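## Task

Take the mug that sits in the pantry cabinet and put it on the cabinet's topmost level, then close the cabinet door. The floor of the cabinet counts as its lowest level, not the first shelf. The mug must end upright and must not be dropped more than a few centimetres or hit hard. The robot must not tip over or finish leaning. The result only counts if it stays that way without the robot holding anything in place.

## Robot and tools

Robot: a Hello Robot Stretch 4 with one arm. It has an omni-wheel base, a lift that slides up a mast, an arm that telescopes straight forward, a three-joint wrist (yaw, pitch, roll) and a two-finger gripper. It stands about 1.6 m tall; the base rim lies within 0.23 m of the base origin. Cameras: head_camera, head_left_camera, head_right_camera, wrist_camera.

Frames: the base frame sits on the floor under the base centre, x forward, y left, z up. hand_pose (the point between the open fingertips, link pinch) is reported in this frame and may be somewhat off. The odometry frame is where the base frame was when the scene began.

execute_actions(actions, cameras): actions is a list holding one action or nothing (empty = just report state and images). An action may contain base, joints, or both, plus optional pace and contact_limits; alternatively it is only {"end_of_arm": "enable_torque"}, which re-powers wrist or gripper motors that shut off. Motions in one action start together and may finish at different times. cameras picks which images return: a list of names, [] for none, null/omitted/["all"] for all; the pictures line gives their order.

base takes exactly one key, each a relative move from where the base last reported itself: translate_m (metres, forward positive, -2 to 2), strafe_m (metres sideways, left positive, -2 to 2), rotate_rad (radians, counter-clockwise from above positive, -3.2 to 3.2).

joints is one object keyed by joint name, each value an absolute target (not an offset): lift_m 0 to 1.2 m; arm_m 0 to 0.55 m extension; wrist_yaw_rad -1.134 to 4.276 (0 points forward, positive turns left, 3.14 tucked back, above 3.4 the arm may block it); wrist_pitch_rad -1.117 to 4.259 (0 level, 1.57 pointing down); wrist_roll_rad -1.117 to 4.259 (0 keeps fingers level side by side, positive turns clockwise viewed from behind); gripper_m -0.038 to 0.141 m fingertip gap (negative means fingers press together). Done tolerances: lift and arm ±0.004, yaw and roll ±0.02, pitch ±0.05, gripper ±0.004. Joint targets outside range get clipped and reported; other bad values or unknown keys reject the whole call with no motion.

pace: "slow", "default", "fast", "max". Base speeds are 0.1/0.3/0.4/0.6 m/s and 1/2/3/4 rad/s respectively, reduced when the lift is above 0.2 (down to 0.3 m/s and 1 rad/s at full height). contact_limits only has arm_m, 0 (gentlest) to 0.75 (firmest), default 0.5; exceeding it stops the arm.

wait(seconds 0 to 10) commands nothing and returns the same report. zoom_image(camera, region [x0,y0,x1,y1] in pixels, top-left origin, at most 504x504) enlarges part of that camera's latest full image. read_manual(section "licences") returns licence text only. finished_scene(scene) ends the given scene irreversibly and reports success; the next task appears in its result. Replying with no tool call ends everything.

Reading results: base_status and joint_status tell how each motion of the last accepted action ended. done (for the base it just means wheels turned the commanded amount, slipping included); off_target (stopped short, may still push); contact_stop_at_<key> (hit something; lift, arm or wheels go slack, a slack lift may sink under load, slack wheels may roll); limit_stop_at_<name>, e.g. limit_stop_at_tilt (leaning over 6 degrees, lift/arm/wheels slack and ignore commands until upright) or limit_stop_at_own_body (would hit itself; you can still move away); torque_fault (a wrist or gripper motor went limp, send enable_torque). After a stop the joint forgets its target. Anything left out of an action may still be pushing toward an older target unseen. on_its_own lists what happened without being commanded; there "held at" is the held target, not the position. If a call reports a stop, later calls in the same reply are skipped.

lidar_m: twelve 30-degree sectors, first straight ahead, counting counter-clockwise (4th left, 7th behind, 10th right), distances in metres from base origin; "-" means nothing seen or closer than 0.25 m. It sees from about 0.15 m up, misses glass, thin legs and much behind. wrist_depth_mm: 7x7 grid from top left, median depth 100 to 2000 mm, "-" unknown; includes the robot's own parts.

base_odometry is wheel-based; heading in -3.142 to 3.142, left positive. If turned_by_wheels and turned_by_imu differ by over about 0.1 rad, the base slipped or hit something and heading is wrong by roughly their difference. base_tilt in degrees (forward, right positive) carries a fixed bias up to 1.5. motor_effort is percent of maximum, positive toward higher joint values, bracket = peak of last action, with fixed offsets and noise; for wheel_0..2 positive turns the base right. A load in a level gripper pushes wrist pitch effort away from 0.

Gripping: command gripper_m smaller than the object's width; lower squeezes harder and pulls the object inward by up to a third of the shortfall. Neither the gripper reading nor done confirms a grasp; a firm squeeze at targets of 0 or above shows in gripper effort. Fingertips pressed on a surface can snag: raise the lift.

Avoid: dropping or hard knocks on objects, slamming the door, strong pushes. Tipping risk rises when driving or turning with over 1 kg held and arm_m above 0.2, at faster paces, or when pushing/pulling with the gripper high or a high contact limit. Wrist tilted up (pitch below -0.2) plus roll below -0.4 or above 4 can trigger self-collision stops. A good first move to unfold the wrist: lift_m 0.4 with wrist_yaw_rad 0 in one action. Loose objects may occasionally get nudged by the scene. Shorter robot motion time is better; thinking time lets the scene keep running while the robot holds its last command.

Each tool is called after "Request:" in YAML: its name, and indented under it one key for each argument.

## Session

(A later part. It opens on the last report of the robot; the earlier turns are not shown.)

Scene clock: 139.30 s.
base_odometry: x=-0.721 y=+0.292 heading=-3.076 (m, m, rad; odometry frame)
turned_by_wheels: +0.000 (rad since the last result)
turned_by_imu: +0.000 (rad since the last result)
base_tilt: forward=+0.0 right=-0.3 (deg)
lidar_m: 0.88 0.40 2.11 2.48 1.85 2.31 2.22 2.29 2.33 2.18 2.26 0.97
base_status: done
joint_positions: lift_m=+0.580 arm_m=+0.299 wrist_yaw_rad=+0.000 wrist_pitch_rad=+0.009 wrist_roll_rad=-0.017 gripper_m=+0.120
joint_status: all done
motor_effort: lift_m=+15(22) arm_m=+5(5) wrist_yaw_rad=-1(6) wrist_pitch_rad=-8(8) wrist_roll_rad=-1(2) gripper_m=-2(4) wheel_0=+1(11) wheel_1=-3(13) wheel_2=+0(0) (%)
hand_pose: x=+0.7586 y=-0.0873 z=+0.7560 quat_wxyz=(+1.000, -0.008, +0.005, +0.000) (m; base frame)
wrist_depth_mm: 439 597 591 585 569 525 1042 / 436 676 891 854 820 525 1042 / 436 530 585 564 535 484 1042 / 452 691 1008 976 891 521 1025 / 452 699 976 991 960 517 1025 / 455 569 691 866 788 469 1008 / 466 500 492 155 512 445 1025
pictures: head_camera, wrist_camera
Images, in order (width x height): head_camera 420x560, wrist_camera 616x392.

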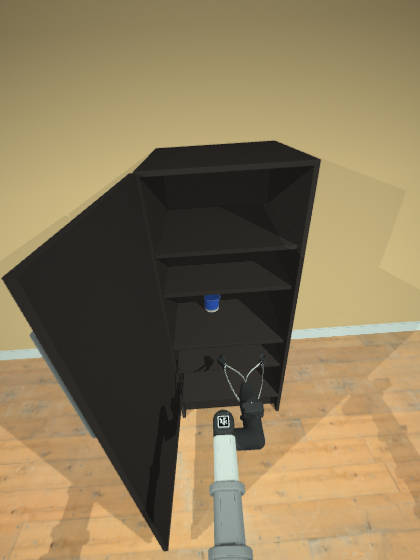

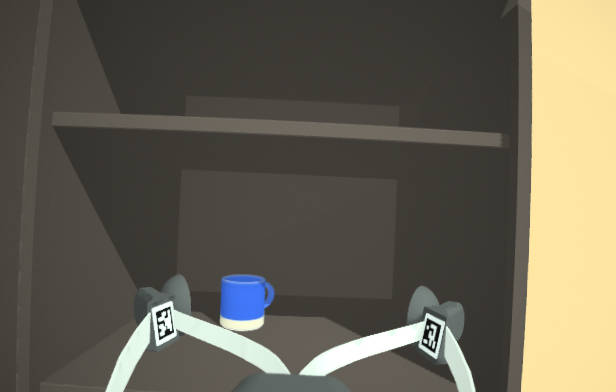

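Request:
execute_actions:
  actions:
    - {"base":{"strafe_m":-0.035},"joints":{"lift_m":0.475,"arm_m":0.1,"gripper_m":0.135}}
  cameras: []

Request:
execute_actions:
  actions:
    - {"base":{"translate_m":0.3}}
  cameras: []

Request:
execute_actions:
  actions:
    - {"base":{"rotate_rad":0.15}}

Scene clock: 190.97 s.
base_odometry: x=-0.724 y=+0.326 heading=-3.076 (m, m, rad; odometry frame)
turned_by_wheels: +0.000 (rad since the last result)
turned_by_imu: +0.000 (rad since the last result)
base_tilt: forward=+0.0 right=-0.4 (deg)
lidar_m: 0.93 0.42 2.09 2.46 1.87 2.32 2.22 2.28 2.30 2.15 2.22 0.99
base_status: done
joint_positions: lift_m=+0.475 arm_m=+0.101 wrist_yaw_rad=+0.000 wrist_pitch_rad=+0.009 wrist_roll_rad=-0.017 gripper_m=+0.135
joint_status: all done
motor_effort: lift_m=+15(14) arm_m=-5(3) wrist_yaw_rad=+0(1) wrist_pitch_rad=-9(8) wrist_roll_rad=-1(1) gripper_m=+2(0) wheel_0=+2(10) wheel_1=-4(12) wheel_2=+0(1) (%)
hand_pose: x=+0.5602 y=-0.0874 z=+0.6509 quat_wxyz=(+1.000, -0.008, +0.005, +0.000) (m; base frame)
wrist_depth_mm: 508 723 831 798 741 1281 1255 / 500 676 750 991 732 1255 1255 / 512 750 1118 1078 809 1255 1229 / 508 768 1160 1205 878 1229 1255 / 517 707 891 1060 768 1182 1229 / 517 215 1008 1042 750 1205 1229 / 535 647 668 158 654 1205 1255
pictures: none
No camera images: the call's "cameras" was empty. Leave "cameras" out to get every camera's image.

Scene clock: 193.43 s.
base_odometry: x=-1.023 y=+0.307 heading=-3.075 (m, m, rad; odometry frame)
turned_by_wheels: +0.001 (rad since the last result)
turned_by_imu: -0.001 (rad since the last result)
base_tilt: forward=-0.1 right=-0.4 (deg)
lidar_m: 0.64 0.38 0.28 0.26 2.00 2.50 2.55 2.64 2.25 2.12 1.80 0.67
base_status: done
joint_positions: lift_m=+0.475 arm_m=+0.101 wrist_yaw_rad=+0.000 wrist_pitch_rad=+0.009 wrist_roll_rad=-0.017 gripper_m=+0.135
joint_status: not commanded
motor_effort: lift_m=+15(15) arm_m=-5(4) wrist_yaw_rad=+0(1) wrist_pitch_rad=-8(8) wrist_roll_rad=-2(0) gripper_m=+2(1) wheel_0=+4(5) wheel_1=+4(10) wheel_2=-2(12) (%)
hand_pose: x=+0.5601 y=-0.0874 z=+0.6509 quat_wxyz=(+1.000, -0.008, +0.005, +0.000) (m; base frame)
wrist_depth_mm: 430 427 404 399 392 377 931 / 492 615 609 591 569 449 931 / 500 759 891 891 788 442 946 / 508 778 866 891 842 439 931 / 517 732 609 866 741 433 931 / 389 214 439 452 469 373 931 / 504 640 343 158 615 349 946
pictures: none
No camera images: the call's "cameras" was empty. Leave "cameras" out to get every camera's image.

Scene clock: 194.27 s.
base_odometry: x=-1.023 y=+0.306 heading=-2.926 (m, m, rad; odometry frame)
turned_by_wheels: +0.149 (rad since the last result)
turned_by_imu: +0.150 (rad since the last result)
base_tilt: forward=+0.0 right=-0.4 (deg)
lidar_m: 0.61 0.32 0.25 2.22 2.01 2.57 2.52 2.77 2.19 2.14 1.56 0.67
base_status: done
joint_positions: lift_m=+0.475 arm_m=+0.101 wrist_yaw_rad=+0.000 wrist_pitch_rad=+0.009 wrist_roll_rad=-0.017 gripper_m=+0.135
joint_status: not commanded
motor_effort: lift_m=+15(15) arm_m=-4(4) wrist_yaw_rad=+0(0) wrist_pitch_rad=-8(8) wrist_roll_rad=-2(1) gripper_m=-1(3) wheel_0=-3(7) wheel_1=-7(9) wheel_2=-4(8) (%)
hand_pose: x=+0.5602 y=-0.0874 z=+0.6509 quat_wxyz=(+1.000, -0.008, +0.005, +0.000) (m; base frame)
wrist_depth_mm: 355 413 410 399 394 389 375 / 357 480 609 585 569 539 484 / 355 496 798 891 854 732 492 / 364 496 820 891 866 798 492 / 362 496 768 597 854 768 480 / 357 214 439 459 473 439 442 / 366 445 621 158 329 319 320
pictures: head_camera, head_left_camera, head_right_camera, wrist_camera
Images, in order (width x height): head_camera 420x560, head_left_camera 420x672, head_right_camera 420x672, wrist_camera 616x392.

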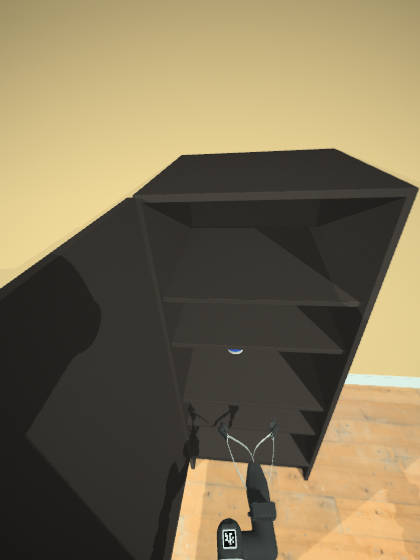

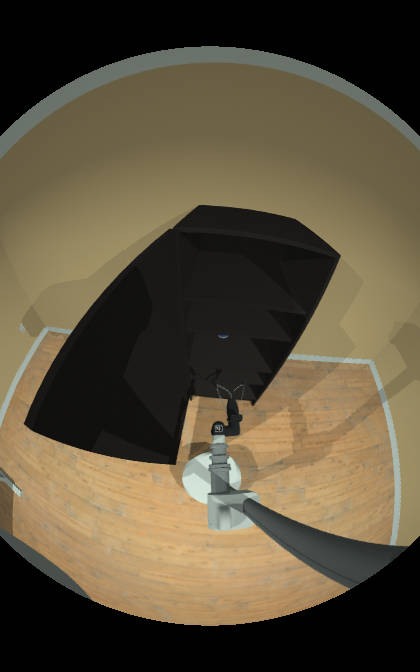

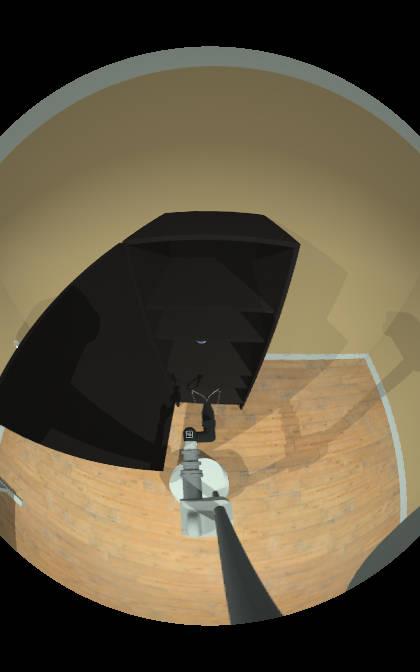

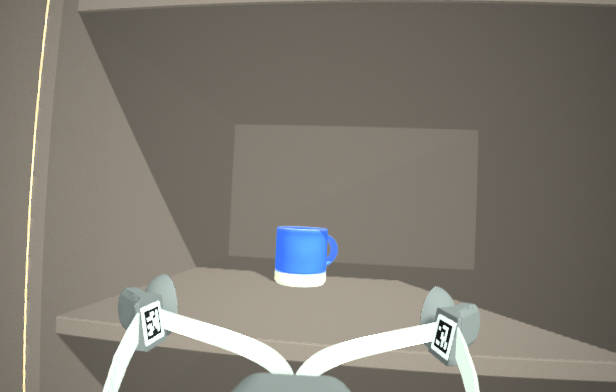

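Request:
execute_actions:
  actions:
    - {"joints":{"lift_m":0.512,"arm_m":0.38,"wrist_pitch_rad":0.2}}
  cameras: ["wrist_camera"]

Scene clock: 205.70 s.
base_odometry: x=-1.023 y=+0.306 heading=-2.926 (m, m, rad; odometry frame)
turned_by_wheels: +0.000 (rad since the last result)
turned_by_imu: +0.000 (rad since the last result)
base_tilt: forward=+0.0 right=-0.4 (deg)
lidar_m: 0.62 0.32 0.25 2.22 2.00 2.55 2.53 2.77 2.19 2.14 1.57 0.66
base_status: not commanded
joint_positions: lift_m=+0.512 arm_m=+0.379 wrist_yaw_rad=+0.000 wrist_pitch_rad=+0.202 wrist_roll_rad=-0.017 gripper_m=+0.135
joint_status: all done
motor_effort: lift_m=+23(25) arm_m=+5(7) wrist_yaw_rad=+0(1) wrist_pitch_rad=-7(5) wrist_roll_rad=+0(0) gripper_m=+0(1) wheel_0=-3(3) wheel_1=-7(6) wheel_2=-4(4) (%)
hand_pose: x=+0.8327 y=-0.0874 z=+0.6319 quat_wxyz=(+0.995, -0.008, +0.101, +0.001) (m; base frame)
wrist_depth_mm: 307 410 574 559 544 521 512 / 307 424 580 574 554 539 525 / 312 430 603 580 574 554 535 / 315 442 615 373 580 559 544 / 317 402 436 306 477 496 484 / 287 214 306 310 319 309 332 / 228 223 221 158 228 230 257
pictures: wrist_camera
Images, in order (width x height): wrist_camera 616x392.

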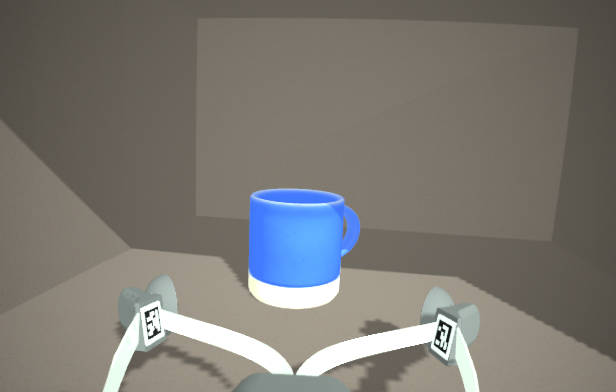

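Request:
execute_actions:
  actions:
    - {"joints":{"arm_m":0.498,"wrist_yaw_rad":0.025},"pace":"slow","contact_limits":{"arm_m":0.2}}
  cameras: ["wrist_camera"]

Scene clock: 213.10 s.
base_odometry: x=-1.023 y=+0.306 heading=-2.926 (m, m, rad; odometry frame)
turned_by_wheels: +0.000 (rad since the last result)
turned_by_imu: +0.000 (rad since the last result)
base_tilt: forward=+0.0 right=-0.4 (deg)
lidar_m: 0.62 0.32 0.27 2.23 1.97 2.58 2.52 2.75 2.20 2.14 1.55 0.64
base_status: not commanded
joint_positions: lift_m=+0.512 arm_m=+0.497 wrist_yaw_rad=+0.025 wrist_pitch_rad=+0.202 wrist_roll_rad=-0.017 gripper_m=+0.135
joint_status: all done
motor_effort: lift_m=+23(23) arm_m=+5(2) wrist_yaw_rad=+1(2) wrist_pitch_rad=-7(7) wrist_roll_rad=-1(0) gripper_m=+1(1) wheel_0=-3(3) wheel_1=-6(6) wheel_2=-4(4) (%)
contact_limits: arm_m 0.2
hand_pose: x=+0.9528 y=-0.0804 z=+0.6319 quat_wxyz=(+0.995, -0.010, +0.101, +0.013) (m; base frame)
wrist_depth_mm: 281 375 459 445 433 418 404 / 281 384 473 452 442 427 415 / 285 387 480 469 455 439 430 / 289 397 496 473 459 445 430 / 291 379 377 183 436 452 442 / 274 215 202 184 264 306 330 / 227 224 211 158 218 230 255
pictures: wrist_camera
Images, in order (width x height): wrist_camera 616x392.

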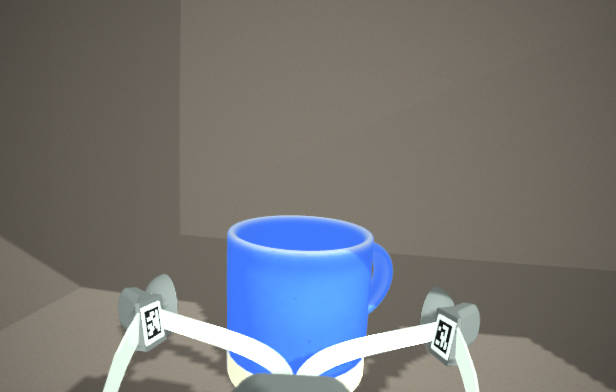

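Request:
execute_actions:
  actions:
    - {"joints":{"gripper_m":0.03},"pace":"slow"}
  cameras: ["wrist_camera"]

Scene clock: 219.83 s.
base_odometry: x=-1.023 y=+0.306 heading=-2.926 (m, m, rad; odometry frame)
turned_by_wheels: +0.000 (rad since the last result)
turned_by_imu: +0.000 (rad since the last result)
base_tilt: forward=+0.0 right=-0.4 (deg)
lidar_m: 0.63 0.33 0.25 2.23 1.96 2.57 2.53 2.77 2.17 2.15 1.55 0.65
base_status: not commanded
joint_positions: lift_m=+0.512 arm_m=+0.497 wrist_yaw_rad=+0.025 wrist_pitch_rad=+0.205 wrist_roll_rad=-0.017 gripper_m=+0.030
joint_status: all done
motor_effort: lift_m=+23(23) arm_m=+4(4) wrist_yaw_rad=+0(1) wrist_pitch_rad=-16(17) wrist_roll_rad=-1(0) gripper_m=-20(23) wheel_0=-3(3) wheel_1=-6(6) wheel_2=-4(4) (%)
hand_pose: x=+0.9527 y=-0.0802 z=+0.6310 quat_wxyz=(+0.995, -0.010, +0.102, +0.013) (m; base frame)
wrist_depth_mm: 278 375 462 445 427 415 404 / 279 382 473 452 442 424 413 / 283 392 480 462 449 433 421 / 290 397 500 473 462 445 430 / 293 379 368 229 427 452 439 / 271 290 187 168 200 320 320 / 224 172 179 170 187 226 252
pictures: wrist_camera
Images, in order (width x height): wrist_camera 616x392.

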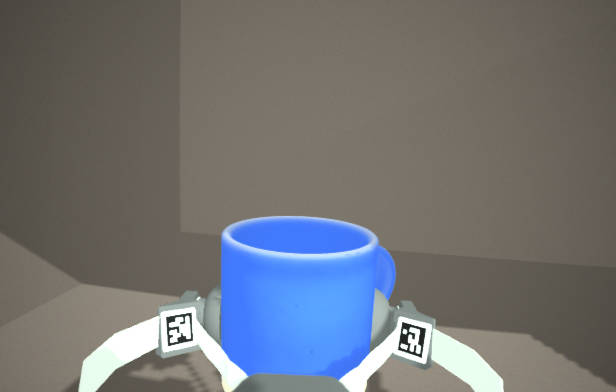

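Gripped. Lift a bit and retract.

Request:
execute_actions:
  actions:
    - {"joints":{"lift_m":0.535},"pace":"slow"}
  cameras: ["wrist_camera"]

Request:
execute_actions:
  actions:
    - {"joints":{"arm_m":0.08}}
  cameras: ["wrist_camera","head_camera"]

Scene clock: 223.53 s.
base_odometry: x=-1.023 y=+0.306 heading=-2.926 (m, m, rad; odometry frame)
turned_by_wheels: +0.000 (rad since the last result)
turned_by_imu: +0.000 (rad since the last result)
base_tilt: forward=+0.1 right=-0.3 (deg)
lidar_m: 0.61 0.31 0.25 2.19 1.98 2.57 2.50 2.76 2.20 2.15 1.56 0.67
base_status: not commanded
joint_positions: lift_m=+0.535 arm_m=+0.497 wrist_yaw_rad=+0.025 wrist_pitch_rad=+0.206 wrist_roll_rad=-0.017 gripper_m=+0.030
joint_status: all done
motor_effort: lift_m=+25(27) arm_m=+4(4) wrist_yaw_rad=-1(1) wrist_pitch_rad=-18(18) wrist_roll_rad=-2(1) gripper_m=-16(17) wheel_0=-3(3) wheel_1=-6(6) wheel_2=-4(3) (%)
hand_pose: x=+0.9527 y=-0.0802 z=+0.6537 quat_wxyz=(+0.995, -0.010, +0.103, +0.013) (m; base frame)
wrist_depth_mm: 281 375 455 442 433 415 404 / 279 379 473 455 439 427 418 / 283 389 484 466 452 436 427 / 287 397 492 473 459 442 430 / 290 399 430 229 462 452 439 / 290 338 187 168 201 373 373 / 259 173 179 170 187 263 293
pictures: wrist_camera
Images, in order (width x height): wrist_camera 616x392.

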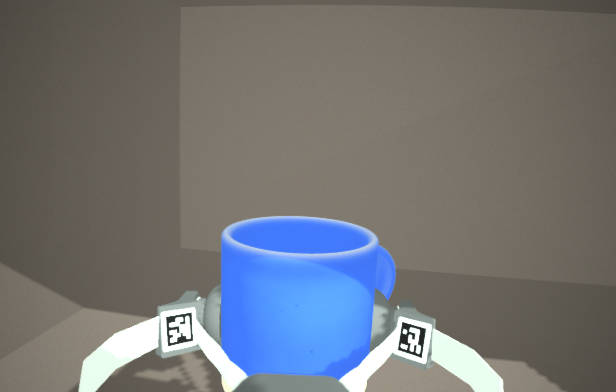

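Scene clock: 225.87 s.
base_odometry: x=-1.023 y=+0.306 heading=-2.926 (m, m, rad; odometry frame)
turned_by_wheels: +0.000 (rad since the last result)
turned_by_imu: +0.000 (rad since the last result)
base_tilt: forward=-0.1 right=-0.4 (deg)
lidar_m: 0.64 0.34 0.25 2.21 2.01 2.57 2.52 2.75 2.16 2.14 1.54 0.66
base_status: not commanded
joint_positions: lift_m=+0.535 arm_m=+0.081 wrist_yaw_rad=+0.025 wrist_pitch_rad=+0.207 wrist_roll_rad=-0.017 gripper_m=+0.030
joint_status: all done
motor_effort: lift_m=+25(25) arm_m=-4(3) wrist_yaw_rad=+1(0) wrist_pitch_rad=-19(19) wrist_roll_rad=-1(1) gripper_m=-20(18) wheel_0=-3(3) wheel_1=-7(7) wheel_2=-4(4) (%)
hand_pose: x=+0.5361 y=-0.0804 z=+0.6536 quat_wxyz=(+0.995, -0.010, +0.103, +0.013) (m; base frame)
wrist_depth_mm: 343 449 559 539 521 508 477 / 347 459 741 866 831 809 525 / 351 469 750 891 854 809 530 / 359 473 715 891 866 788 517 / 362 452 433 229 500 559 480 / 364 407 186 169 200 375 379 / 375 172 179 171 188 564 466
pictures: head_camera, wrist_camera
Images, in order (width x height): head_camera 420x560, wrist_camera 616x392.

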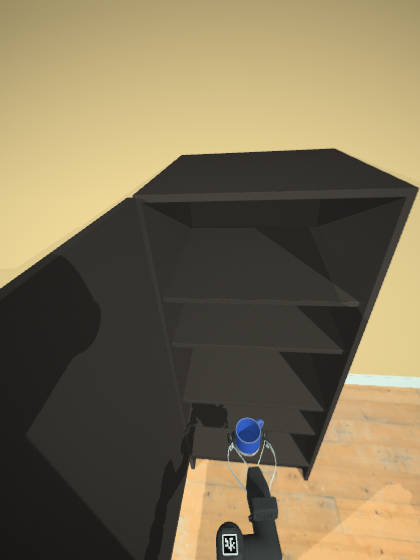

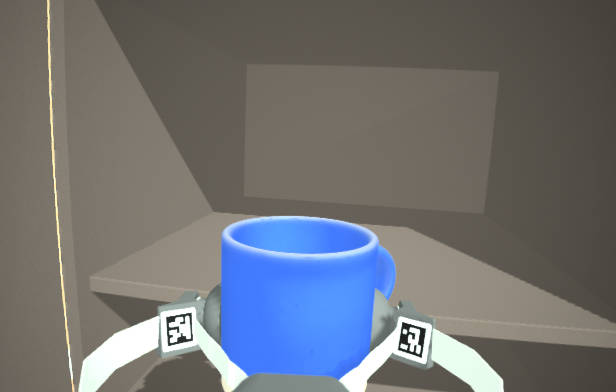

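Request:
execute_actions:
  actions:
    - {"joints":{"lift_m":1.06}}
  cameras: ["wrist_camera","head_camera"]

Scene clock: 231.90 s.
base_odometry: x=-1.023 y=+0.306 heading=-2.926 (m, m, rad; odometry frame)
turned_by_wheels: +0.000 (rad since the last result)
turned_by_imu: +0.000 (rad since the last result)
base_tilt: forward=+0.0 right=-0.3 (deg)
lidar_m: 0.64 0.29 0.26 2.20 2.00 2.55 2.52 2.74 2.21 2.13 1.58 0.65
base_status: not commanded
joint_positions: lift_m=+1.060 arm_m=+0.081 wrist_yaw_rad=+0.025 wrist_pitch_rad=+0.206 wrist_roll_rad=-0.017 gripper_m=+0.030
joint_status: all done
motor_effort: lift_m=+25(25) arm_m=-4(4) wrist_yaw_rad=+1(1) wrist_pitch_rad=-19(19) wrist_roll_rad=-1(0) gripper_m=-17(17) wheel_0=-3(3) wheel_1=-7(6) wheel_2=-4(4) (%)
hand_pose: x=+0.5361 y=-0.0804 z=+1.1786 quat_wxyz=(+0.995, -0.010, +0.103, +0.013) (m; base frame)
wrist_depth_mm: 345 410 404 389 373 373 349 / 345 459 683 866 820 699 535 / 353 466 750 891 866 831 521 / 359 477 768 904 878 854 512 / 362 462 477 229 549 621 504 / 362 410 187 169 199 410 415 / 373 173 179 170 187 349 392
pictures: head_camera, wrist_camera
Images, in order (width x height): head_camera 420x560, wrist_camera 616x392.

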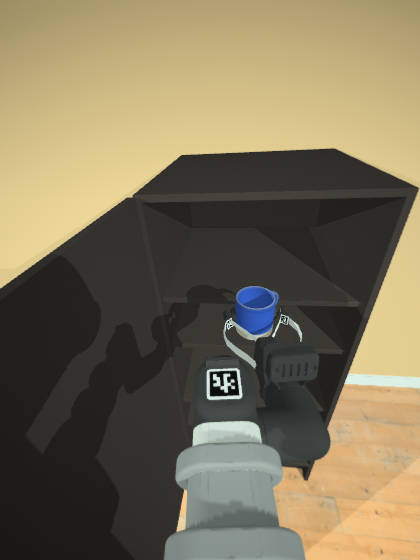

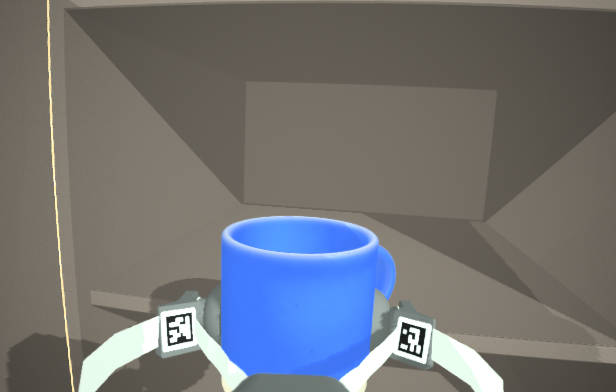

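Request:
execute_actions:
  actions:
    - {"joints":{"lift_m":1.05,"arm_m":0.40},"contact_limits":{"arm_m":0.25}}
  cameras: ["wrist_camera","head_camera"]

Request:
execute_actions:
  actions:
    - {"joints":{"lift_m":1.026},"pace":"slow"}
  cameras: ["wrist_camera"]

Scene clock: 239.60 s.
base_odometry: x=-1.023 y=+0.306 heading=-2.926 (m, m, rad; odometry frame)
turned_by_wheels: +0.000 (rad since the last result)
turned_by_imu: +0.000 (rad since the last result)
base_tilt: forward=-0.1 right=-0.4 (deg)
lidar_m: 0.64 0.31 0.25 2.21 1.98 2.55 2.52 2.75 2.20 2.13 1.55 0.64
base_status: not commanded
joint_positions: lift_m=+1.050 arm_m=+0.399 wrist_yaw_rad=+0.025 wrist_pitch_rad=+0.206 wrist_roll_rad=-0.017 gripper_m=+0.030
joint_status: all done
motor_effort: lift_m=+16(21) arm_m=+4(5) wrist_yaw_rad=+0(0) wrist_pitch_rad=-18(19) wrist_roll_rad=-1(1) gripper_m=-17(19) wheel_0=-3(3) wheel_1=-6(7) wheel_2=-4(4) (%)
contact_limits: arm_m 0.25
hand_pose: x=+0.8546 y=-0.0803 z=+1.1694 quat_wxyz=(+0.995, -0.010, +0.103, +0.013) (m; base frame)
wrist_depth_mm: 293 389 445 433 418 413 387 / 293 402 569 559 535 517 500 / 300 407 585 559 549 530 512 / 304 415 591 574 559 539 525 / 307 421 449 229 517 554 525 / 303 349 186 169 200 387 389 / 271 173 178 171 187 274 296
pictures: head_camera, wrist_camera
Images, in order (width x height): head_camera 420x560, wrist_camera 616x392.

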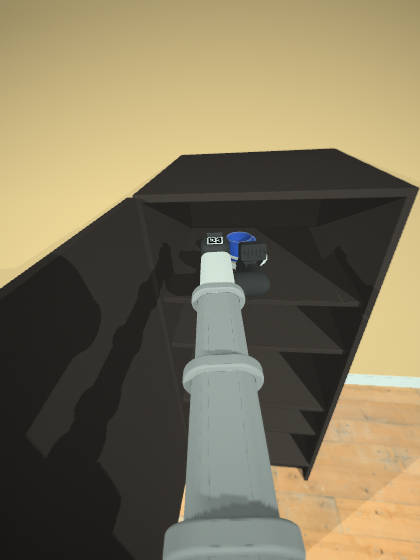

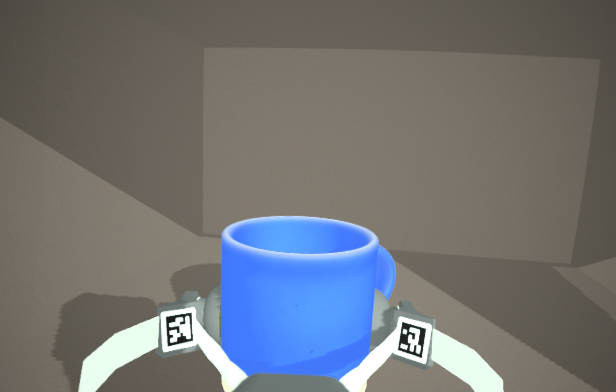

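Scene clock: 240.57 s.
base_odometry: x=-1.023 y=+0.306 heading=-2.926 (m, m, rad; odometry frame)
turned_by_wheels: +0.000 (rad since the last result)
turned_by_imu: +0.000 (rad since the last result)
base_tilt: forward=+0.0 right=-0.4 (deg)
lidar_m: 0.63 0.33 0.26 2.21 2.00 2.56 2.53 2.75 2.19 2.14 1.57 0.65
base_status: not commanded
joint_positions: lift_m=+1.026 arm_m=+0.399 wrist_yaw_rad=+0.025 wrist_pitch_rad=+0.206 wrist_roll_rad=-0.017 gripper_m=+0.030
joint_status: all done
motor_effort: lift_m=+15(17) arm_m=+4(4) wrist_yaw_rad=+0(0) wrist_pitch_rad=-18(19) wrist_roll_rad=-1(1) gripper_m=-17(16) wheel_0=-3(3) wheel_1=-6(7) wheel_2=-4(4) (%)
hand_pose: x=+0.8546 y=-0.0803 z=+1.1454 quat_wxyz=(+0.995, -0.010, +0.103, +0.013) (m; base frame)
wrist_depth_mm: 296 392 539 521 504 492 469 / 291 399 564 554 535 512 496 / 297 407 574 564 544 525 517 / 301 421 597 574 554 535 521 / 306 399 384 229 442 496 504 / 281 300 187 169 200 329 334 / 232 172 179 171 187 235 259
pictures: wrist_camera
Images, in order (width x height): wrist_camera 616x392.

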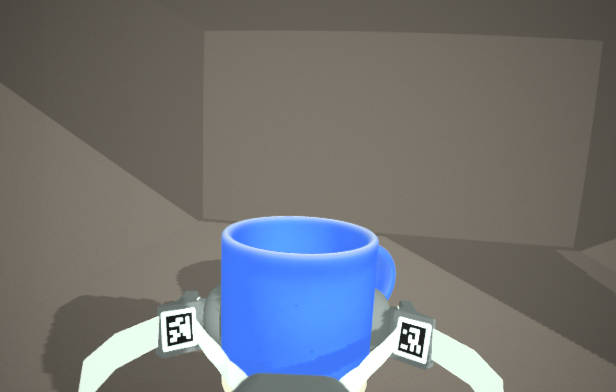

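Request:
execute_actions:
  actions:
    - {"joints":{"lift_m":1.019},"pace":"slow"}
  cameras: []

Scene clock: 243.67 s.
base_odometry: x=-1.023 y=+0.306 heading=-2.926 (m, m, rad; odometry frame)
turned_by_wheels: +0.000 (rad since the last result)
turned_by_imu: +0.000 (rad since the last result)
base_tilt: forward=+0.0 right=-0.3 (deg)
lidar_m: 0.64 0.32 0.25 2.21 1.99 2.57 2.54 2.74 2.17 2.14 1.55 0.64
base_status: not commanded
joint_positions: lift_m=+1.019 arm_m=+0.399 wrist_yaw_rad=+0.025 wrist_pitch_rad=+0.204 wrist_roll_rad=-0.017 gripper_m=+0.030
joint_status: all done
motor_effort: lift_m=+15(15) arm_m=+5(4) wrist_yaw_rad=+0(0) wrist_pitch_rad=-13(18) wrist_roll_rad=-1(0) gripper_m=-20(18) wheel_0=-3(3) wheel_1=-6(6) wheel_2=-3(3) (%)
hand_pose: x=+0.8547 y=-0.0803 z=+1.1390 quat_wxyz=(+0.995, -0.010, +0.102, +0.013) (m; base frame)
wrist_depth_mm: 293 392 535 539 508 500 477 / 294 399 569 554 535 512 496 / 297 407 580 564 544 530 512 / 301 415 591 574 559 544 525 / 307 389 368 229 427 477 488 / 278 290 187 168 200 317 322 / 225 172 178 171 187 226 250
pictures: none
No camera images: the call's "cameras" was empty. Leave "cameras" out to get every camera's image.

Touching down. Release.

Request:
execute_actions:
  actions:
    - {"joints":{"gripper_m":0.13,"lift_m":1.023},"pace":"slow"}
  cameras: ["wrist_camera"]

Request:
execute_actions:
  actions:
    - {"joints":{"arm_m":0.01},"pace":"fast"}

Scene clock: 252.27 s.
base_odometry: x=-1.023 y=+0.306 heading=-2.926 (m, m, rad; odometry frame)
turned_by_wheels: +0.000 (rad since the last result)
turned_by_imu: +0.000 (rad since the last result)
base_tilt: forward=+0.0 right=-0.4 (deg)
lidar_m: 0.63 0.32 0.26 2.22 1.99 2.57 2.52 2.75 2.14 2.15 1.57 0.65
base_status: not commanded
joint_positions: lift_m=+1.023 arm_m=+0.399 wrist_yaw_rad=+0.025 wrist_pitch_rad=+0.203 wrist_roll_rad=-0.017 gripper_m=+0.130
joint_status: all done
motor_effort: lift_m=+24(26) arm_m=+4(4) wrist_yaw_rad=+0(0) wrist_pitch_rad=-9(17) wrist_roll_rad=+0(2) gripper_m=+2(15) wheel_0=-3(3) wheel_1=-6(6) wheel_2=-4(4) (%)
hand_pose: x=+0.8548 y=-0.0803 z=+1.1426 quat_wxyz=(+0.995, -0.010, +0.101, +0.013) (m; base frame)
wrist_depth_mm: 294 389 535 525 504 488 469 / 293 399 569 559 535 517 496 / 298 410 574 564 539 525 512 / 301 413 585 574 564 539 525 / 306 394 384 241 442 496 504 / 283 221 202 182 255 329 330 / 230 226 213 150 220 244 257
pictures: wrist_camera
Images, in order (width x height): wrist_camera 616x392.

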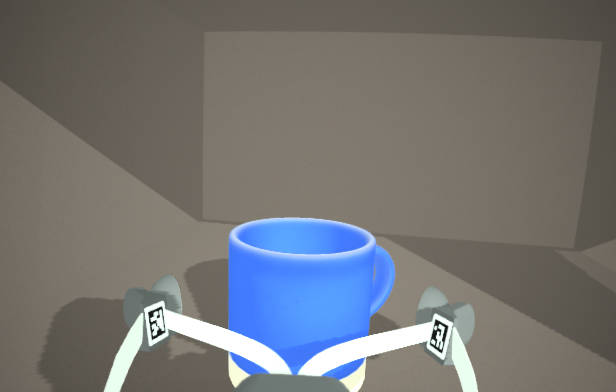

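Scene clock: 254.17 s.
base_odometry: x=-1.023 y=+0.306 heading=-2.926 (m, m, rad; odometry frame)
turned_by_wheels: +0.000 (rad since the last result)
turned_by_imu: +0.000 (rad since the last result)
base_tilt: forward=+0.0 right=-0.4 (deg)
lidar_m: 0.65 0.33 0.26 2.23 2.02 2.58 2.53 2.73 2.18 2.15 1.59 0.62
base_status: not commanded
joint_positions: lift_m=+1.023 arm_m=+0.011 wrist_yaw_rad=+0.025 wrist_pitch_rad=+0.203 wrist_roll_rad=-0.017 gripper_m=+0.130
joint_status: all done
motor_effort: lift_m=+24(24) arm_m=-4(6) wrist_yaw_rad=+1(1) wrist_pitch_rad=-8(10) wrist_roll_rad=-1(0) gripper_m=+0(2) wheel_0=-3(3) wheel_1=-7(7) wheel_2=-4(4) (%)
hand_pose: x=+0.4664 y=-0.0804 z=+1.1428 quat_wxyz=(+0.995, -0.010, +0.101, +0.013) (m; base frame)
wrist_depth_mm: 357 459 530 517 492 484 459 / 362 473 750 931 904 788 512 / 362 480 778 960 931 854 500 / 370 488 723 585 931 759 492 / 375 469 504 477 492 508 466 / 379 223 707 759 715 585 439 / 384 477 530 150 544 574 469
pictures: head_camera, head_left_camera, head_right_camera, wrist_camera
Images, in order (width x height): head_camera 420x560, head_left_camera 420x672, head_right_camera 420x672, wrist_camera 616x392.

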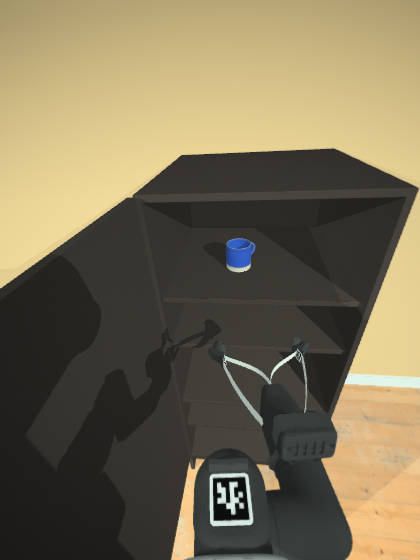

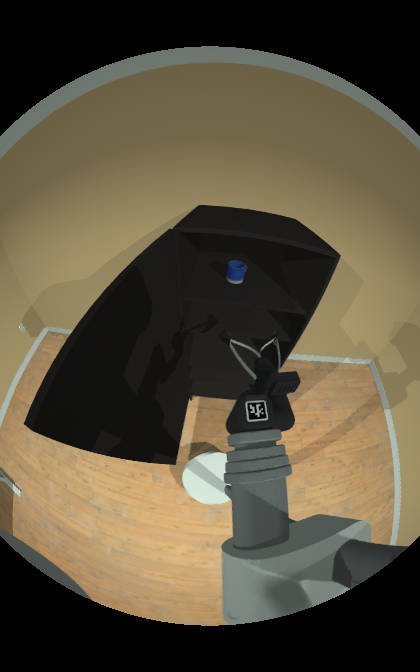

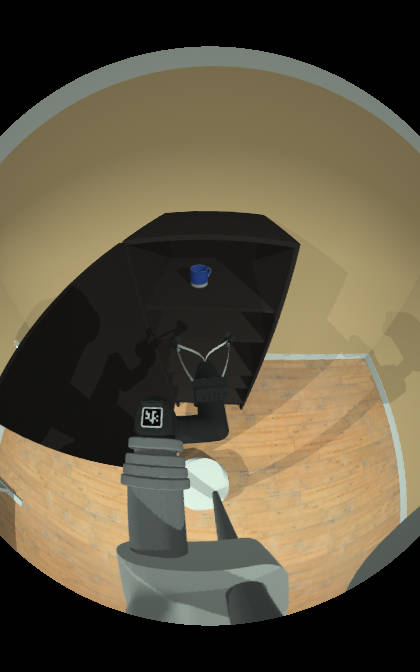

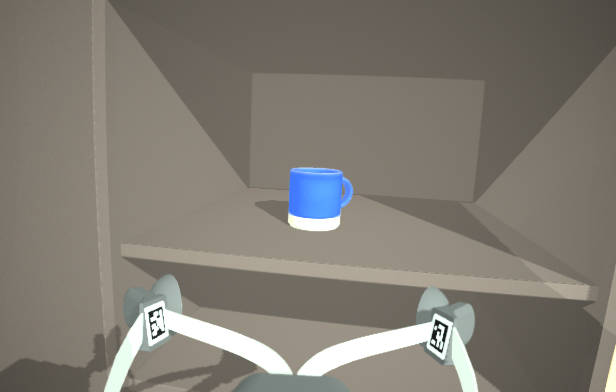

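Request:
execute_actions:
  actions:
    - {"base":{"rotate_rad":-0.15},"joints":{"gripper_m":0.0,"lift_m":0.6,"wrist_pitch_rad":0,"wrist_yaw_rad":0},"pace":"fast"}
  cameras: []

Request:
execute_actions:
  actions:
    - {"base":{"translate_m":-0.5},"pace":"fast"}
  cameras: ["head_camera","head_left_camera"]

Scene clock: 273.03 s.
base_odometry: x=-1.023 y=+0.306 heading=-3.075 (m, m, rad; odometry frame)
turned_by_wheels: -0.149 (rad since the last result)
turned_by_imu: -0.150 (rad since the last result)
base_tilt: forward=+0.0 right=-0.4 (deg)
lidar_m: 0.64 0.38 0.25 0.27 1.99 2.54 2.55 2.61 2.26 2.15 1.81 0.68
base_status: done
joint_positions: lift_m=+0.600 arm_m=+0.011 wrist_yaw_rad=+0.000 wrist_pitch_rad=+0.003 wrist_roll_rad=-0.017 gripper_m=+0.000
joint_status: all done
motor_effort: lift_m=+15(21) arm_m=-4(5) wrist_yaw_rad=+0(5) wrist_pitch_rad=-9(15) wrist_roll_rad=-1(0) gripper_m=-2(7) wheel_0=+4(7) wheel_1=+4(10) wheel_2=+5(9) (%)
hand_pose: x=+0.4702 y=-0.0874 z=+0.7777 quat_wxyz=(+1.000, -0.008, +0.001, +0.000) (m; base frame)
wrist_depth_mm: 496 564 544 525 512 496 1042 / 492 691 798 768 699 525 1060 / 473 580 530 991 691 484 1060 / 512 768 976 976 759 512 1025 / 508 778 960 976 831 508 1042 / 512 750 917 209 732 500 1008 / 521 580 186 184 182 488 1008
pictures: none
No camera images: the call's "cameras" was empty. Leave "cameras" out to get every camera's image.

Scene clock: 275.57 s.
base_odometry: x=-0.524 y=+0.339 heading=-3.076 (m, m, rad; odometry frame)
turned_by_wheels: +0.000 (rad since the last result)
turned_by_imu: +0.001 (rad since the last result)
base_tilt: forward=+0.0 right=-0.4 (deg)
lidar_m: 1.02 0.60 2.36 1.81 1.83 2.13 2.03 2.08 2.28 2.16 2.24 1.79
base_status: done
joint_positions: lift_m=+0.600 arm_m=+0.011 wrist_yaw_rad=+0.000 wrist_pitch_rad=+0.003 wrist_roll_rad=-0.017 gripper_m=+0.000
joint_status: not commanded
motor_effort: lift_m=+15(15) arm_m=-4(4) wrist_yaw_rad=+1(1) wrist_pitch_rad=-9(9) wrist_roll_rad=-1(0) gripper_m=-6(4) wheel_0=-2(8) wheel_1=-4(11) wheel_2=-1(15) (%)
hand_pose: x=+0.4702 y=-0.0874 z=+0.7777 quat_wxyz=(+1.000, -0.008, +0.001, +0.000) (m; base frame)
wrist_depth_mm: 508 723 1118 1160 1229 1576 1576 / 504 741 1255 1499 1576 1576 1537 / 508 750 1255 1397 1397 1537 1537 / 512 759 1366 1499 1537 1537 1499 / 512 778 1464 1537 1464 1499 1576 / 517 778 1042 209 1138 1537 1537 / 530 707 185 185 182 1499 1537
pictures: head_camera, head_left_camera
Images, in order (width x height): head_camera 420x560, head_left_camera 420x672.

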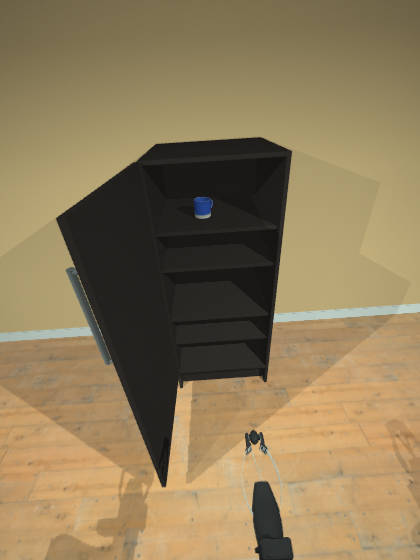

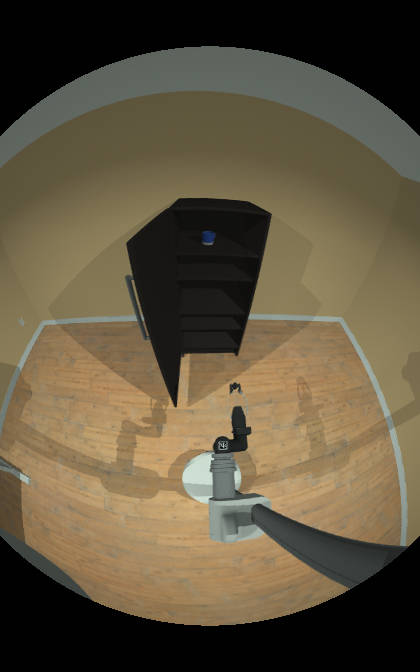

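Request:
execute_actions:
  actions:
    - {"base":{"strafe_m":0.45},"pace":"fast"}
  cameras: ["head_camera","wrist_camera"]

Scene clock: 279.40 s.
base_odometry: x=-0.494 y=-0.110 heading=-3.076 (m, m, rad; odometry frame)
turned_by_wheels: +0.000 (rad since the last result)
turned_by_imu: +0.001 (rad since the last result)
base_tilt: forward=-0.1 right=-0.4 (deg)
lidar_m: 0.59 1.75 2.25 1.56 1.40 1.81 2.03 2.12 2.75 2.63 2.51 0.59
base_status: done
joint_positions: lift_m=+0.600 arm_m=+0.011 wrist_yaw_rad=+0.000 wrist_pitch_rad=+0.003 wrist_roll_rad=-0.017 gripper_m=+0.000
joint_status: not commanded
motor_effort: lift_m=+15(15) arm_m=-4(4) wrist_yaw_rad=+0(0) wrist_pitch_rad=-8(9) wrist_roll_rad=-1(2) gripper_m=-3(3) wheel_0=+1(12) wheel_1=+2(15) wheel_2=+0(1) (%)
hand_pose: x=+0.4702 y=-0.0874 z=+0.7777 quat_wxyz=(+1.000, -0.008, +0.001, +0.000) (m; base frame)
wrist_depth_mm: 1499 1537 1499 1499 389 1138 1060 / 1499 1464 1537 1537 364 1366 1060 / 1464 1537 1499 1537 439 1229 1042 / 1464 1464 1499 1464 427 1366 1042 / 1464 1464 1499 1537 407 1397 1060 / 1499 1499 1464 208 340 1205 1008 / 1430 1499 186 185 183 1118 991
pictures: head_camera, wrist_camera
Images, in order (width x height): head_camera 420x560, wrist_camera 616x392.

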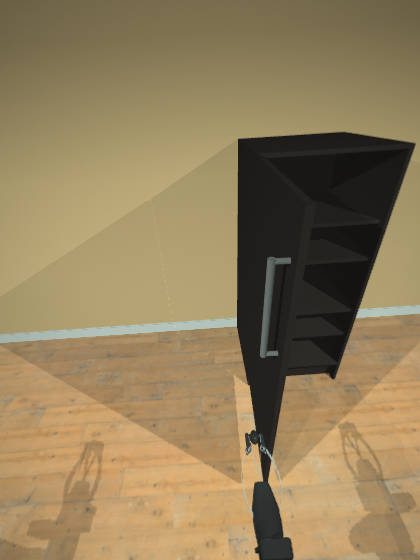

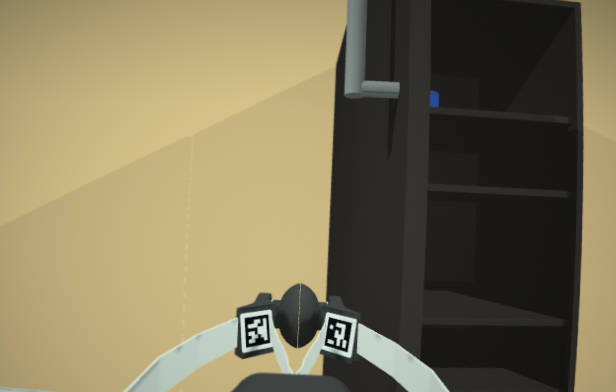

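Request:
execute_actions:
  actions:
    - {"joints":{"arm_m":0.25,"lift_m":0.55},"pace":"fast","contact_limits":{"arm_m":0.25}}
  cameras: ["head_camera"]

Request:
execute_actions:
  actions:
    - {"base":{"strafe_m":-0.45},"pace":"slow"}
  cameras: ["head_camera","wrist_camera"]

Scene clock: 286.03 s.
base_odometry: x=-0.494 y=-0.110 heading=-3.076 (m, m, rad; odometry frame)
turned_by_wheels: +0.000 (rad since the last result)
turned_by_imu: +0.000 (rad since the last result)
base_tilt: forward=+0.0 right=-0.3 (deg)
lidar_m: 0.61 1.75 2.25 1.57 1.36 1.83 2.04 2.14 2.75 2.62 2.47 0.58
base_status: not commanded
joint_positions: lift_m=+0.550 arm_m=+0.249 wrist_yaw_rad=+0.000 wrist_pitch_rad=+0.002 wrist_roll_rad=-0.017 gripper_m=+0.000
joint_status: all done
motor_effort: lift_m=+15(18) arm_m=+4(4) wrist_yaw_rad=+0(1) wrist_pitch_rad=-8(8) wrist_roll_rad=-1(2) gripper_m=-2(3) wheel_0=+1(2) wheel_1=+2(2) wheel_2=+0(0) (%)
contact_limits: arm_m 0.25
hand_pose: x=+0.7087 y=-0.0874 z=+0.7278 quat_wxyz=(+1.000, -0.008, +0.001, +0.000) (m; base frame)
wrist_depth_mm: 1205 1255 1281 1281 407 180 - / 1255 1255 1255 1255 397 179 135 / 1255 1255 1255 1308 382 176 130 / 1229 1229 1229 1255 370 175 129 / 1205 1229 1229 1281 359 171 - / 1205 1255 1255 209 306 168 - / 1229 1229 185 185 183 164 -
pictures: head_camera
Images, in order (width x height): head_camera 420x560.

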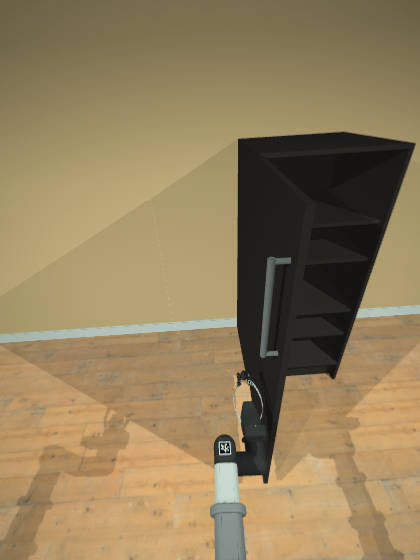

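Scene clock: 291.67 s.
base_odometry: x=-0.524 y=+0.339 heading=-3.076 (m, m, rad; odometry frame)
turned_by_wheels: +0.000 (rad since the last result)
turned_by_imu: -0.001 (rad since the last result)
base_tilt: forward=+0.0 right=-0.3 (deg)
lidar_m: 0.72 1.76 2.39 1.82 1.86 2.10 2.02 2.06 2.29 2.18 2.23 1.79
base_status: done
joint_positions: lift_m=+0.550 arm_m=+0.249 wrist_yaw_rad=+0.000 wrist_pitch_rad=+0.002 wrist_roll_rad=-0.017 gripper_m=+0.000
joint_status: not commanded
motor_effort: lift_m=+15(15) arm_m=+4(4) wrist_yaw_rad=-1(11) wrist_pitch_rad=-7(7) wrist_roll_rad=-1(1) gripper_m=-3(4) wheel_0=+5(12) wheel_1=-6(10) wheel_2=+0(0) (%)
hand_pose: x=+0.7087 y=-0.0873 z=+0.7278 quat_wxyz=(+1.000, -0.008, +0.001, +0.000) (m; base frame)
wrist_depth_mm: 1281 591 402 309 271 1308 1308 / 1255 580 394 303 268 1308 1281 / 1281 554 389 300 265 1336 1336 / 1255 549 382 297 263 1308 1308 / 1229 535 377 293 260 1308 1281 / 1229 530 370 209 257 1308 1281 / 1255 521 186 185 182 1255 1281
pictures: head_camera, wrist_camera
Images, in order (width x height): head_camera 420x560, wrist_camera 616x392.

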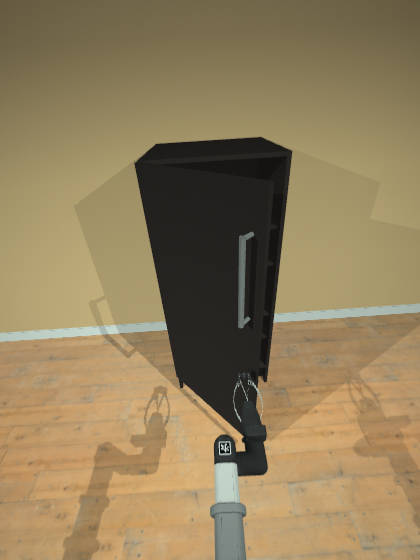

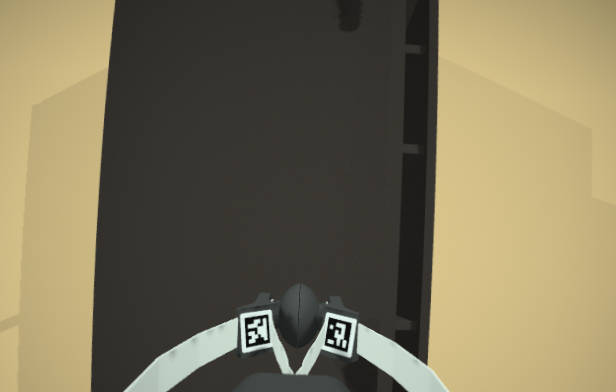

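Request:
execute_actions:
  actions:
    - {"base":{"translate_m":0.25},"joints":{"arm_m":0.36},"pace":"slow"}
  cameras: ["wrist_camera"]

Request:
execute_actions:
  actions:
    - {"joints":{"arm_m":0.44},"pace":"slow","contact_limits":{"arm_m":0.2}}
  cameras: ["head_camera","wrist_camera"]

Scene clock: 300.40 s.
base_odometry: x=-0.773 y=+0.322 heading=-3.075 (m, m, rad; odometry frame)
turned_by_wheels: +0.000 (rad since the last result)
turned_by_imu: -0.001 (rad since the last result)
base_tilt: forward=+0.0 right=-0.4 (deg)
lidar_m: 0.87 0.91 2.03 2.58 1.88 2.36 2.27 2.38 2.24 2.16 2.20 0.89
base_status: done
joint_positions: lift_m=+0.550 arm_m=+0.359 wrist_yaw_rad=+0.000 wrist_pitch_rad=+0.002 wrist_roll_rad=-0.017 gripper_m=+0.000
joint_status: all done
motor_effort: lift_m=+15(15) arm_m=+4(2) wrist_yaw_rad=+0(5) wrist_pitch_rad=-7(7) wrist_roll_rad=+0(1) gripper_m=-2(6) wheel_0=+4(12) wheel_1=+6(10) wheel_2=-6(9) (%)
hand_pose: x=+0.8186 y=-0.0874 z=+0.7278 quat_wxyz=(+1.000, -0.008, +0.001, +0.000) (m; base frame)
wrist_depth_mm: 301 303 303 309 309 309 314 / 298 301 306 306 307 307 310 / 297 298 303 303 307 307 307 / 297 298 298 301 306 306 307 / 294 297 300 300 304 304 304 / 294 296 296 210 303 303 306 / 291 294 186 185 183 301 304
pictures: wrist_camera
Images, in order (width x height): wrist_camera 616x392.

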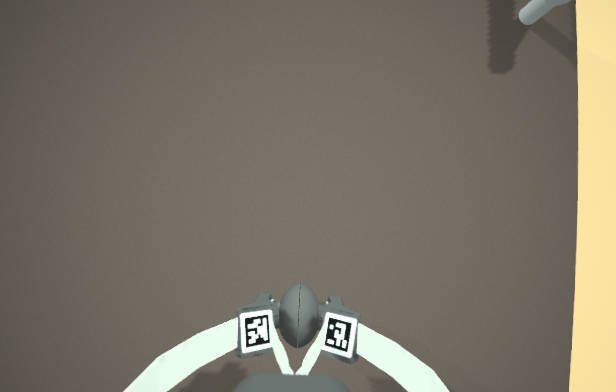

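Scene clock: 302.17 s.
base_odometry: x=-0.773 y=+0.322 heading=-3.075 (m, m, rad; odometry frame)
turned_by_wheels: +0.000 (rad since the last result)
turned_by_imu: +0.000 (rad since the last result)
base_tilt: forward=-0.1 right=-0.4 (deg)
lidar_m: 0.85 0.90 2.00 2.58 1.87 2.36 2.28 2.35 2.27 2.16 2.17 0.88
base_status: not commanded
joint_positions: lift_m=+0.550 arm_m=+0.422 wrist_yaw_rad=-0.002 wrist_pitch_rad=+0.002 wrist_roll_rad=-0.017 gripper_m=+0.000
joint_status: arm_m contact_stop (moved +0.062 of +0.081)
on_its_own: arm_m is slack since a contact_stop (your +0.440 is given up)
motor_effort: lift_m=+15(15) arm_m=+0(14) wrist_yaw_rad=+6(26) wrist_pitch_rad=-6(8) wrist_roll_rad=-2(1) gripper_m=-3(3) wheel_0=+4(4) wheel_1=+6(6) wheel_2=-7(7) (%)
contact_limits: arm_m 0.2
hand_pose: x=+0.8809 y=-0.0880 z=+0.7280 quat_wxyz=(+1.000, -0.008, +0.001, -0.001) (m; base frame)
wrist_depth_mm: 239 241 242 243 246 247 249 / 238 240 240 243 244 245 247 / 236 237 240 240 242 244 246 / 234 237 238 239 242 243 245 / 232 236 237 238 240 241 243 / 233 235 235 211 239 240 241 / 231 232 184 183 182 239 241
pictures: head_camera, wrist_camera
Images, in order (width x height): head_camera 420x560, wrist_camera 616x392.

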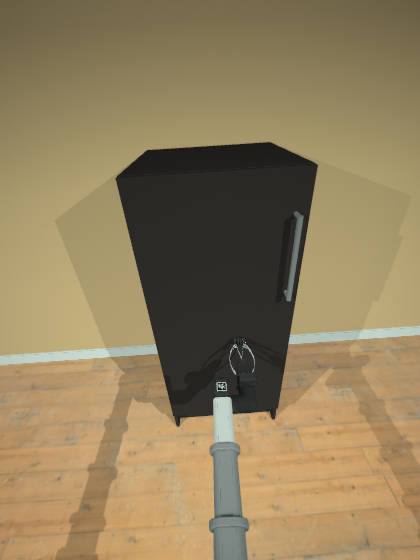

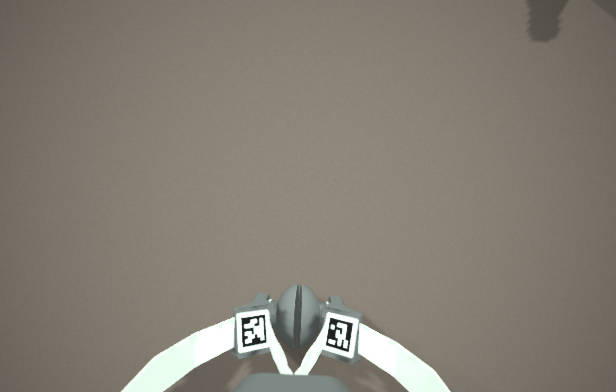

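The door is shut. Retract and finish.

Request:
execute_actions:
  actions:
    - {"joints":{"arm_m":0.3},"pace":"fast"}
  cameras: ["head_camera"]

Request:
finished_scene:
  scene: 1

Scene clock: 306.27 s.
base_odometry: x=-0.773 y=+0.322 heading=-3.075 (m, m, rad; odometry frame)
turned_by_wheels: +0.000 (rad since the last result)
turned_by_imu: +0.000 (rad since the last result)
base_tilt: forward=+0.0 right=-0.4 (deg)
lidar_m: 0.85 0.91 2.02 2.59 1.88 2.36 2.28 2.36 2.27 2.14 2.18 0.88
base_status: not commanded
joint_positions: lift_m=+0.550 arm_m=+0.301 wrist_yaw_rad=+0.000 wrist_pitch_rad=+0.002 wrist_roll_rad=-0.017 gripper_m=+0.000
joint_status: all done
motor_effort: lift_m=+15(15) arm_m=-4(3) wrist_yaw_rad=+1(6) wrist_pitch_rad=-8(7) wrist_roll_rad=-1(0) gripper_m=-4(5) wheel_0=+4(3) wheel_1=+6(6) wheel_2=-6(7) (%)
hand_pose: x=+0.7601 y=-0.0875 z=+0.7279 quat_wxyz=(+1.000, -0.008, +0.001, +0.000) (m; base frame)
wrist_depth_mm: 362 362 364 366 370 373 1008 / 359 364 362 366 366 370 1008 / 357 359 362 364 368 366 991 / 353 357 359 362 364 366 991 / 351 353 357 359 362 362 991 / 349 353 355 210 359 362 960 / 347 351 186 184 182 357 976
pictures: head_camera
Images, in order (width x height): head_camera 420x560.

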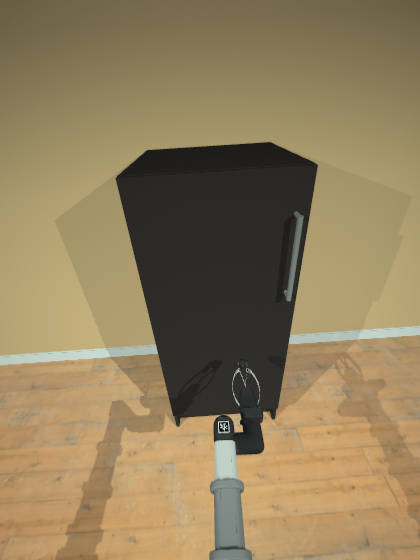

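The scene is finished: the task was done.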